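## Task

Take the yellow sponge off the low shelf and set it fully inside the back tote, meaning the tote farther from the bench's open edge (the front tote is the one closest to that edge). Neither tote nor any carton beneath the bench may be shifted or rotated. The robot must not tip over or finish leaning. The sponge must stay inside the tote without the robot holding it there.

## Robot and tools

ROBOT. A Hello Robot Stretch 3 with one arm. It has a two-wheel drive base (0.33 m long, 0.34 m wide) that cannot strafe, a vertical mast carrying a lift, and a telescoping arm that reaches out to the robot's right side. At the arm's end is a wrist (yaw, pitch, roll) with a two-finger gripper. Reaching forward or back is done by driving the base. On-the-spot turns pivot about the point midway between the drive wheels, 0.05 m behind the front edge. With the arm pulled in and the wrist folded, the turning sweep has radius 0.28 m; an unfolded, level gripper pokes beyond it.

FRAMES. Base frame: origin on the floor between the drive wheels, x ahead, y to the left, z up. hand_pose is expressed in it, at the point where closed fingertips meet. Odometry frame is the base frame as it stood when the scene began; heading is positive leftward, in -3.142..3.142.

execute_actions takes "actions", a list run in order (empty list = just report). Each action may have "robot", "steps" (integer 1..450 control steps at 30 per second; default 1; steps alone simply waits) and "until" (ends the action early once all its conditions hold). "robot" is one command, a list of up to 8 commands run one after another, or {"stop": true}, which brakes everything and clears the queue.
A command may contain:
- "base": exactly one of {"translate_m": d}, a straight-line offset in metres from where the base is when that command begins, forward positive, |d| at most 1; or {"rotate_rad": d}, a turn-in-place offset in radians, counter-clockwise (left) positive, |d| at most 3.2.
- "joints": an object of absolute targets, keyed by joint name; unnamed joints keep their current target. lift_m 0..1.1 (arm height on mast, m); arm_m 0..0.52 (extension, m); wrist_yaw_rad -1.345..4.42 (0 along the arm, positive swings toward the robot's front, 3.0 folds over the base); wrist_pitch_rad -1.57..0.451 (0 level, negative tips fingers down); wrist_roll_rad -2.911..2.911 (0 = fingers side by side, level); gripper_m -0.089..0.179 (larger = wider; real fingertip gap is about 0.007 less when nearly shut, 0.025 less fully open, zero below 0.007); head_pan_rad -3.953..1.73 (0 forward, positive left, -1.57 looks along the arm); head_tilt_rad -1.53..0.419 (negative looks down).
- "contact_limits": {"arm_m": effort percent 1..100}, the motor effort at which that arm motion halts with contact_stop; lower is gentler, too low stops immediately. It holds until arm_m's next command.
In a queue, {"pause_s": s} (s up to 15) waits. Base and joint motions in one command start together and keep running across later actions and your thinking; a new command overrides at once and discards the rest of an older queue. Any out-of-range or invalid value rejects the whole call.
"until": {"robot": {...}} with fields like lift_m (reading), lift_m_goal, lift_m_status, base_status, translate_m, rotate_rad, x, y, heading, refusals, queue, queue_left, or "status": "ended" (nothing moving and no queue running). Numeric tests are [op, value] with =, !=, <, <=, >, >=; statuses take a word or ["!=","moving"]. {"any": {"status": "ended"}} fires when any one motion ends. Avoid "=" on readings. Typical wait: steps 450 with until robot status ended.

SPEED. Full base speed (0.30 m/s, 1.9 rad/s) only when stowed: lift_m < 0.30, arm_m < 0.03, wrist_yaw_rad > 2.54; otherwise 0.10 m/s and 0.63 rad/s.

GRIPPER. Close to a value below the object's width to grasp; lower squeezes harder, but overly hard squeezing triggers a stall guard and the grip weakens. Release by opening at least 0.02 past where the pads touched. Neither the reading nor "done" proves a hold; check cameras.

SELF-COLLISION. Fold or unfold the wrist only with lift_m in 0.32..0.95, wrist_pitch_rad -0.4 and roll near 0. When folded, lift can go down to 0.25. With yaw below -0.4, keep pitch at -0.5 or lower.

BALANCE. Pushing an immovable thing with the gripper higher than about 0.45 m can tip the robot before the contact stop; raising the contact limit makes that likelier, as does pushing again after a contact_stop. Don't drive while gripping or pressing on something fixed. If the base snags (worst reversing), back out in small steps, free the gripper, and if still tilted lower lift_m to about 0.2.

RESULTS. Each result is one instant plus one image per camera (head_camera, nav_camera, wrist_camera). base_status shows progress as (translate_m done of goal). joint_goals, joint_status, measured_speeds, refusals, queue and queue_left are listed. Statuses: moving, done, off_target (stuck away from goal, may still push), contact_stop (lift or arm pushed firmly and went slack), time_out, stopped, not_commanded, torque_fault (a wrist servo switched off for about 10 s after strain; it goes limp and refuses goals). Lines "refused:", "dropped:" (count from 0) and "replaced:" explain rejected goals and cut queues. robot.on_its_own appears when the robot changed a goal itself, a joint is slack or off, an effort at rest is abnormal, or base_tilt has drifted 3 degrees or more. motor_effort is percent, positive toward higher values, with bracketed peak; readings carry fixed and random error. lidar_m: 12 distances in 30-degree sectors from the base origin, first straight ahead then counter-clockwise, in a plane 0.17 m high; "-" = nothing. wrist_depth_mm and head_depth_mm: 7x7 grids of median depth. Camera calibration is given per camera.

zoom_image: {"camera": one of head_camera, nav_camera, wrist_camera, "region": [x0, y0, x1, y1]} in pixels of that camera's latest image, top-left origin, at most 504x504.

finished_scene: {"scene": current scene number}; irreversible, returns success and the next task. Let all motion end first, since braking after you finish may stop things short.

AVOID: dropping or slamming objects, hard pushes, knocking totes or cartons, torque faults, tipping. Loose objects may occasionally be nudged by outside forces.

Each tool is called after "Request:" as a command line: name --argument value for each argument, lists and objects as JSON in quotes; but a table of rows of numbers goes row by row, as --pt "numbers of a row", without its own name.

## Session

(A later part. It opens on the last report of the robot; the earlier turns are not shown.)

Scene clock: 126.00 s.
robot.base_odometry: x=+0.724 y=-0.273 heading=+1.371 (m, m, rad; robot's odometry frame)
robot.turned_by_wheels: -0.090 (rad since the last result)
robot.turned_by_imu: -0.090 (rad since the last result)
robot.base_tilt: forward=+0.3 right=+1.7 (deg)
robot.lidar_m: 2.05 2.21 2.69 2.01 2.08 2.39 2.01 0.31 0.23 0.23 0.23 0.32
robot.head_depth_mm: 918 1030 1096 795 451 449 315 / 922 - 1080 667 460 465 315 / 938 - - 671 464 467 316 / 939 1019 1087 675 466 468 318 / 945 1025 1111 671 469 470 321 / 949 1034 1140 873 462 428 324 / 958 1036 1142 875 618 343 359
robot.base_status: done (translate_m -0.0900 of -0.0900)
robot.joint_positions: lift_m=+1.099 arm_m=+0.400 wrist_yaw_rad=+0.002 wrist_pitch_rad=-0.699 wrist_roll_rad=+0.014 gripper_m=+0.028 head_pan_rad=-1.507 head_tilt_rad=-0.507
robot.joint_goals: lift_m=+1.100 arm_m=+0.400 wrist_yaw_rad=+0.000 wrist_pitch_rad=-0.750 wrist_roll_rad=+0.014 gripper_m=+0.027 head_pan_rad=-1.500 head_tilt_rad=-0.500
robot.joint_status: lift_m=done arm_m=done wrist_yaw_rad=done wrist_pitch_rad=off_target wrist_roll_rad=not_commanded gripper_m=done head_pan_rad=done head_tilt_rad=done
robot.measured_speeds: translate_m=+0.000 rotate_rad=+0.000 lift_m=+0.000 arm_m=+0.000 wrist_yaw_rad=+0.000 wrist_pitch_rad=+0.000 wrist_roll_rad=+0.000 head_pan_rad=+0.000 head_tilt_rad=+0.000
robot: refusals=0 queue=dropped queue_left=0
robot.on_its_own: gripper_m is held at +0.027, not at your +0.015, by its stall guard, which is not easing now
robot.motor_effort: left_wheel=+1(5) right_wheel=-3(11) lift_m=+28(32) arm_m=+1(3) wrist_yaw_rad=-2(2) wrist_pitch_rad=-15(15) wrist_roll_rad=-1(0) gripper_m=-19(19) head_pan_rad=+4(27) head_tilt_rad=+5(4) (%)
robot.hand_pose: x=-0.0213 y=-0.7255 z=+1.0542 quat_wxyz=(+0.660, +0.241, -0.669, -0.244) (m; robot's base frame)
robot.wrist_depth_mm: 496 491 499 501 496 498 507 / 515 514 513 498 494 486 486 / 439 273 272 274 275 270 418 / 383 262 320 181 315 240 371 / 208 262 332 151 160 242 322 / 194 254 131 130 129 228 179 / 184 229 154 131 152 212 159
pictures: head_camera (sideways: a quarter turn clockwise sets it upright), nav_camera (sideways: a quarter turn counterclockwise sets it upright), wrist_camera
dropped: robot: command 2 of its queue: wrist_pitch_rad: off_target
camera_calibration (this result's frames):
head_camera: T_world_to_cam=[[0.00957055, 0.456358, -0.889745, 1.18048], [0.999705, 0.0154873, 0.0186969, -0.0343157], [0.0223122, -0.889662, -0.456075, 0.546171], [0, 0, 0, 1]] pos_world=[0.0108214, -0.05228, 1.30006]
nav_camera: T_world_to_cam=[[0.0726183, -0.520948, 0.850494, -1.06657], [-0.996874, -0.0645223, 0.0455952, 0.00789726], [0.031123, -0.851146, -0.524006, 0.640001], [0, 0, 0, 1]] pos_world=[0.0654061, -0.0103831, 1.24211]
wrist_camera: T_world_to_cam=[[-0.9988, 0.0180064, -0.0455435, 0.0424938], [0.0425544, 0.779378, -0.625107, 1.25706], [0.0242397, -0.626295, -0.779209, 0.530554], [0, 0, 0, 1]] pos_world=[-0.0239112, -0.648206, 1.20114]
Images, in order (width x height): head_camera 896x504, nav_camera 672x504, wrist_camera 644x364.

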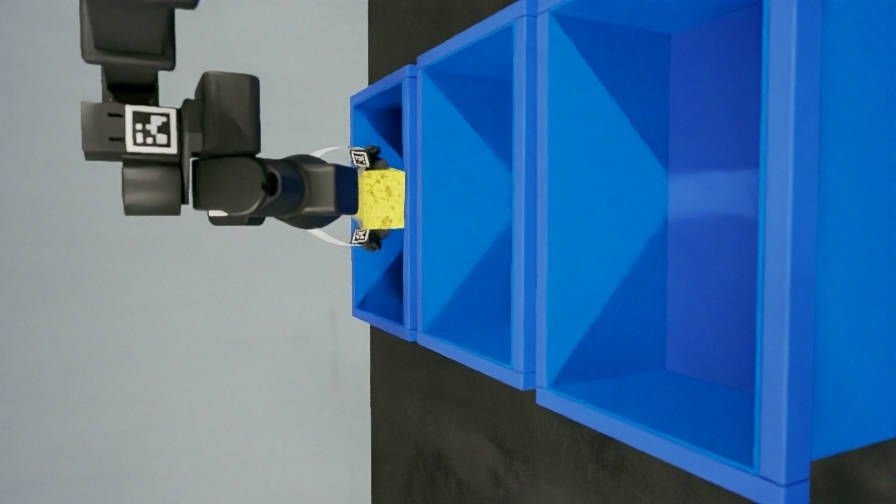

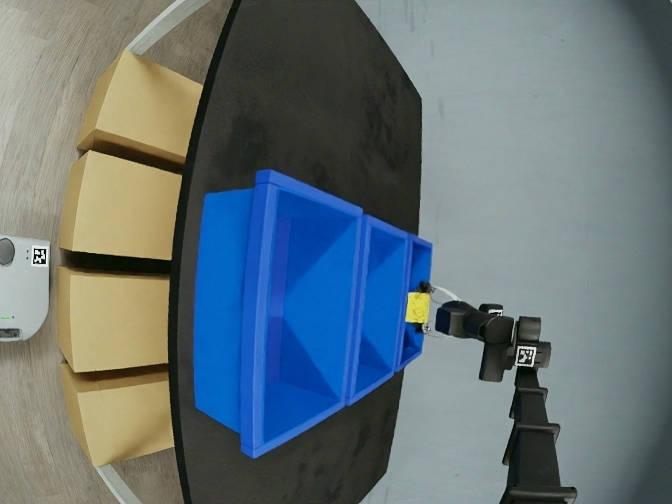

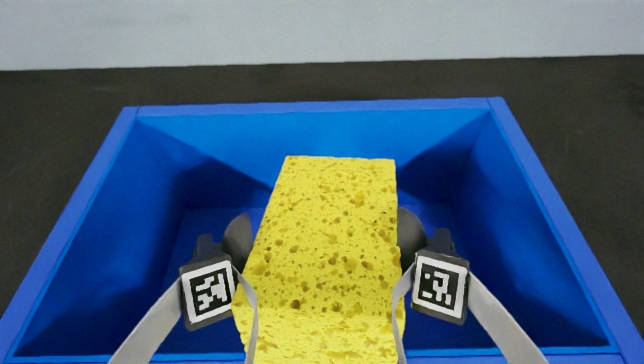

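Request:
execute_actions --actions '[{"robot":[{"joints":{"wrist_pitch_rad":-0.6}},{"joints":{"arm_m":0.45}},{"joints":{"wrist_pitch_rad":-0.78}},{"joints":{"arm_m":0.48,"wrist_pitch_rad":-0.9}},{"joints":{"arm_m":0.49,"lift_m":1.07}}],"steps":250,"until":{"robot":{"status":"ended"}}}]'

Scene clock: 148.43 s.
robot.base_odometry: x=+0.724 y=-0.273 heading=+1.371 (m, m, rad; robot's odometry frame)
robot.turned_by_wheels: +0.000 (rad since the last result)
robot.turned_by_imu: -0.001 (rad since the last result)
robot.base_tilt: forward=+0.3 right=+1.8 (deg)
robot.lidar_m: 2.04 2.22 2.69 2.01 2.08 2.39 2.02 0.31 0.23 0.23 0.23 0.32
robot.head_depth_mm: 925 - 1096 754 451 449 314 / 930 1029 1094 666 460 464 317 / 940 - 851 670 463 466 316 / 944 1028 1086 673 466 467 319 / 945 1028 1114 670 469 470 321 / 954 1034 1135 872 462 427 324 / 954 1043 1138 873 617 343 359
robot.base_status: done (translate_m -0.0900 of -0.0900)
robot.joint_positions: lift_m=+1.070 arm_m=+0.490 wrist_yaw_rad=+0.002 wrist_pitch_rad=-0.908 wrist_roll_rad=+0.014 gripper_m=+0.028 head_pan_rad=-1.507 head_tilt_rad=-0.507
robot.joint_goals: lift_m=+1.070 arm_m=+0.490 wrist_yaw_rad=+0.000 wrist_pitch_rad=-0.900 wrist_roll_rad=+0.014 gripper_m=+0.027 head_pan_rad=-1.500 head_tilt_rad=-0.500
robot.joint_status: lift_m=done arm_m=done wrist_yaw_rad=done wrist_pitch_rad=done wrist_roll_rad=not_commanded gripper_m=done head_pan_rad=done head_tilt_rad=done
robot.measured_speeds: translate_m=+0.000 rotate_rad=+0.000 lift_m=+0.000 arm_m=+0.000 wrist_yaw_rad=+0.000 wrist_pitch_rad=+0.000 wrist_roll_rad=+0.000 head_pan_rad=+0.000 head_tilt_rad=+0.000
robot: refusals=0 queue=done queue_left=0
robot.on_its_own: gripper_m is held at +0.027, not at your +0.015, by its stall guard, which is not easing now
robot.motor_effort: left_wheel=+2(2) right_wheel=-3(3) lift_m=+25(28) arm_m=+3(4) wrist_yaw_rad=-3(3) wrist_pitch_rad=+2(15) wrist_roll_rad=-1(1) gripper_m=-19(19) head_pan_rad=+4(4) head_tilt_rad=+4(4) (%)
robot.hand_pose: x=-0.0214 y=-0.7735 z=+0.9921 quat_wxyz=(+0.631, +0.308, -0.639, -0.312) (m; robot's base frame)
robot.wrist_depth_mm: 361 360 356 356 351 352 346 / 177 176 178 179 179 179 167 / 191 212 215 215 217 210 160 / 190 246 258 183 256 241 160 / 190 245 246 152 161 234 160 / 188 229 132 132 130 221 162 / 189 215 210 130 207 209 162
pictures: head_camera (sideways: a quarter turn clockwise sets it upright), nav_camera (sideways: a quarter turn counterclockwise sets it upright), wrist_camera
camera_calibration (this result's frames):
head_camera: T_world_to_cam=[[0.00955424, 0.456357, -0.889745, 1.18048], [0.999705, 0.0155232, 0.018697, -0.0343157], [0.0223442, -0.889661, -0.456074, 0.54617], [0, 0, 0, 1]] pos_world=[0.0108233, -0.0522799, 1.30006]
nav_camera: T_world_to_cam=[[0.0726369, -0.520945, 0.850494, -1.06657], [-0.996872, -0.064558, 0.0455952, 0.00789725], [0.0311536, -0.851145, -0.524005, 0.639999], [0, 0, 0, 1]] pos_world=[0.0654064, -0.010381, 1.24211]
wrist_camera: T_world_to_cam=[[-0.998813, 0.0271127, -0.0404594, 0.0424413], [0.042451, 0.891853, -0.450328, 1.16929], [0.0238742, -0.451511, -0.891946, 0.699184], [0, 0, 0, 1]] pos_world=[-0.0239389, -0.728295, 1.15191]
Images, in order (width x height): head_camera 896x504, nav_camera 672x504, wrist_camera 644x364.

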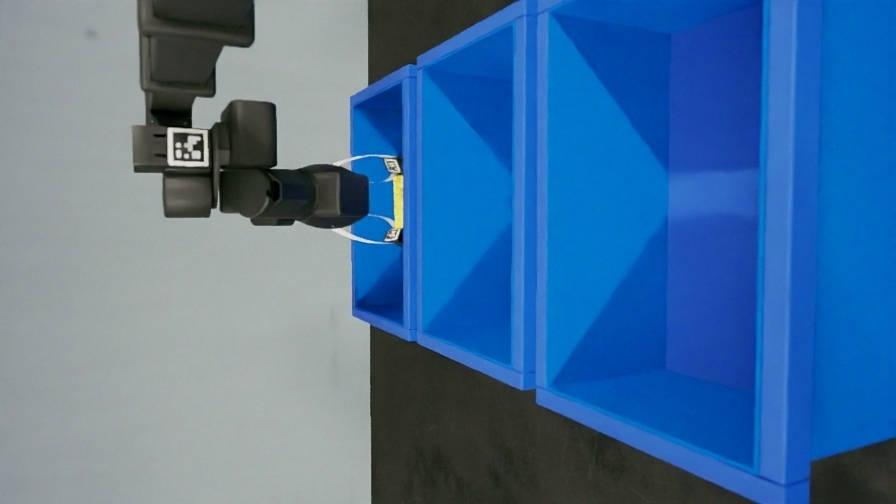

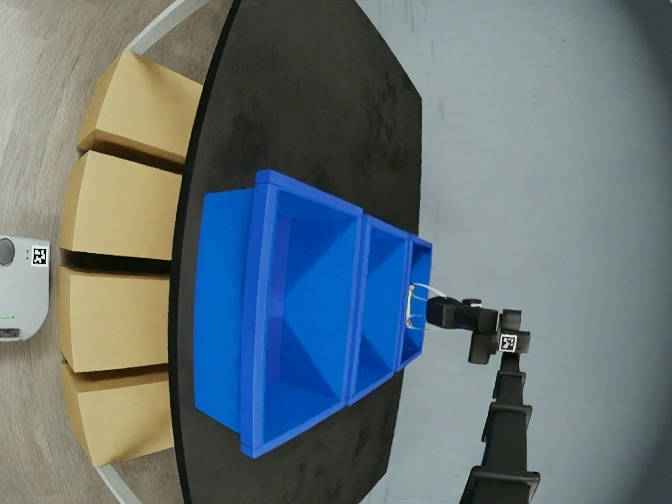

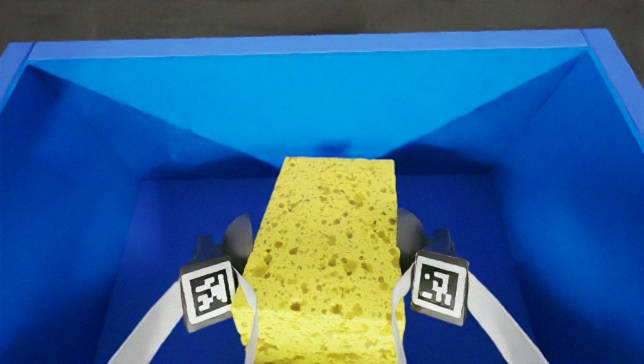

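Request:
execute_actions --actions '[{"robot":[{"joints":{"arm_m":0.5,"lift_m":1.053}},{"joints":{"gripper_m":0.11}},{"joints":{"lift_m":1.1}},{"joints":{"arm_m":0.45,"wrist_pitch_rad":-0.72}}],"steps":250,"until":{"robot":{"status":"ended"}}}]'

Scene clock: 158.67 s.
robot.base_odometry: x=+0.724 y=-0.273 heading=+1.371 (m, m, rad; robot's odometry frame)
robot.turned_by_wheels: +0.000 (rad since the last result)
robot.turned_by_imu: -0.001 (rad since the last result)
robot.base_tilt: forward=+0.4 right=+1.7 (deg)
robot.lidar_m: 2.05 2.21 2.69 2.01 2.07 2.39 2.02 0.31 0.23 0.23 0.23 0.32
robot.head_depth_mm: 916 1019 1097 755 451 449 314 / 921 - 1082 666 461 465 317 / 931 - 851 671 463 467 316 / 940 1022 1090 676 466 468 318 / 947 1030 1112 667 469 471 321 / 949 1035 1139 871 461 428 324 / 957 1042 1138 875 617 343 359
robot.base_status: done (translate_m -0.0900 of -0.0900)
robot.joint_positions: lift_m=+1.099 arm_m=+0.450 wrist_yaw_rad=+0.002 wrist_pitch_rad=-0.737 wrist_roll_rad=+0.014 gripper_m=+0.110 head_pan_rad=-1.507 head_tilt_rad=-0.507
robot.joint_goals: lift_m=+1.100 arm_m=+0.450 wrist_yaw_rad=+0.000 wrist_pitch_rad=-0.720 wrist_roll_rad=+0.014 gripper_m=+0.110 head_pan_rad=-1.500 head_tilt_rad=-0.500
robot.joint_status: lift_m=done arm_m=done wrist_yaw_rad=done wrist_pitch_rad=done wrist_roll_rad=not_commanded gripper_m=done head_pan_rad=done head_tilt_rad=done
robot.measured_speeds: translate_m=+0.000 rotate_rad=+0.000 lift_m=+0.000 arm_m=+0.000 wrist_yaw_rad=+0.000 wrist_pitch_rad=+0.000 wrist_roll_rad=+0.000 head_pan_rad=+0.000 head_tilt_rad=+0.000
robot: refusals=0 queue=done queue_left=0
robot.motor_effort: left_wheel=+2(1) right_wheel=-3(3) lift_m=+32(34) arm_m=-3(3) wrist_yaw_rad=-2(2) wrist_pitch_rad=+5(4) wrist_roll_rad=-1(1) gripper_m=+0(80) head_pan_rad=+4(4) head_tilt_rad=+4(4) (%)
robot.hand_pose: x=-0.0213 y=-0.7687 z=+1.0472 quat_wxyz=(+0.655, +0.254, -0.664, -0.256) (m; robot's base frame)
robot.wrist_depth_mm: 460 461 463 465 468 472 464 / 482 479 468 462 458 454 452 / 414 237 235 235 238 237 394 / 358 245 258 259 264 242 347 / 196 244 308 294 306 226 300 / 188 228 286 241 279 213 170 / 183 257 262 220 255 253 154
pictures: head_camera (sideways: a quarter turn clockwise sets it upright), nav_camera (sideways: a quarter turn counterclockwise sets it upright), wrist_camera
camera_calibration (this result's frames):
head_camera: T_world_to_cam=[[0.00953078, 0.456357, -0.889746, 1.18048], [0.999704, 0.0155747, 0.018697, -0.0343158], [0.02239, -0.889661, -0.456073, 0.546169], [0, 0, 0, 1]] pos_world=[0.010826, -0.0522796, 1.30006]
nav_camera: T_world_to_cam=[[0.0726637, -0.520941, 0.850495, -1.06657], [-0.996868, -0.0646093, 0.0455952, 0.00789723], [0.0311975, -0.851144, -0.524004, 0.639998], [0, 0, 0, 1]] pos_world=[0.065407, -0.010378, 1.24211]
wrist_camera: T_world_to_cam=[[-0.998804, 0.0197127, -0.0447467, 0.0434222], [0.0424895, 0.802774, -0.594768, 1.27257], [0.024197, -0.595958, -0.802651, 0.545963], [0, 0, 0, 1]] pos_world=[-0.0239111, -0.697068, 1.19704]
Images, in order (width x height): head_camera 896x504, nav_camera 672x504, wrist_camera 644x364.

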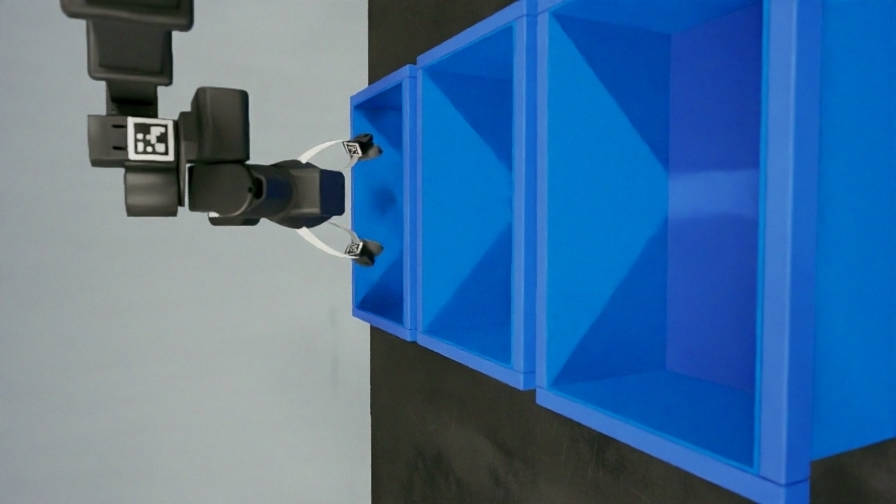

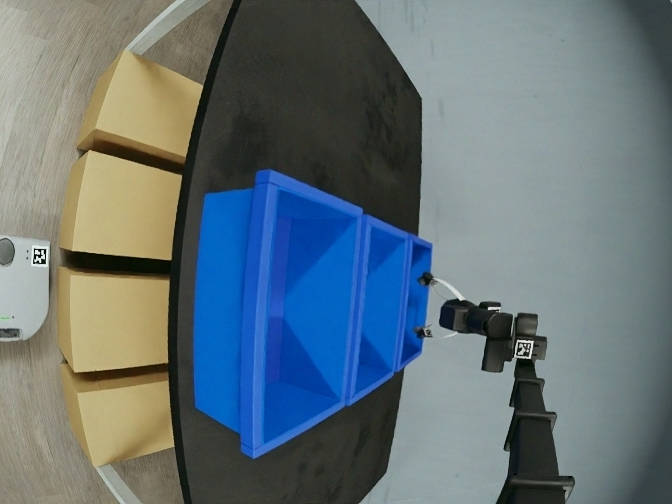

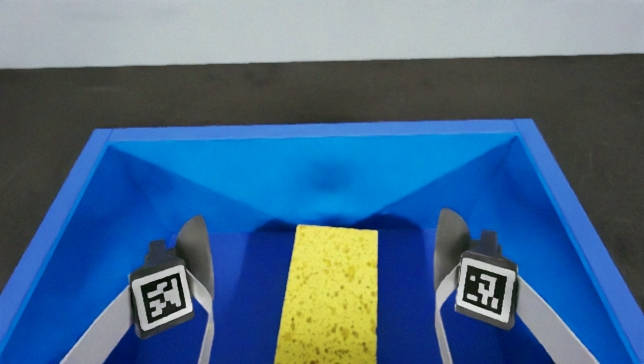

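Request:
finished_scene --scene 2

The scene is finished: the task was done.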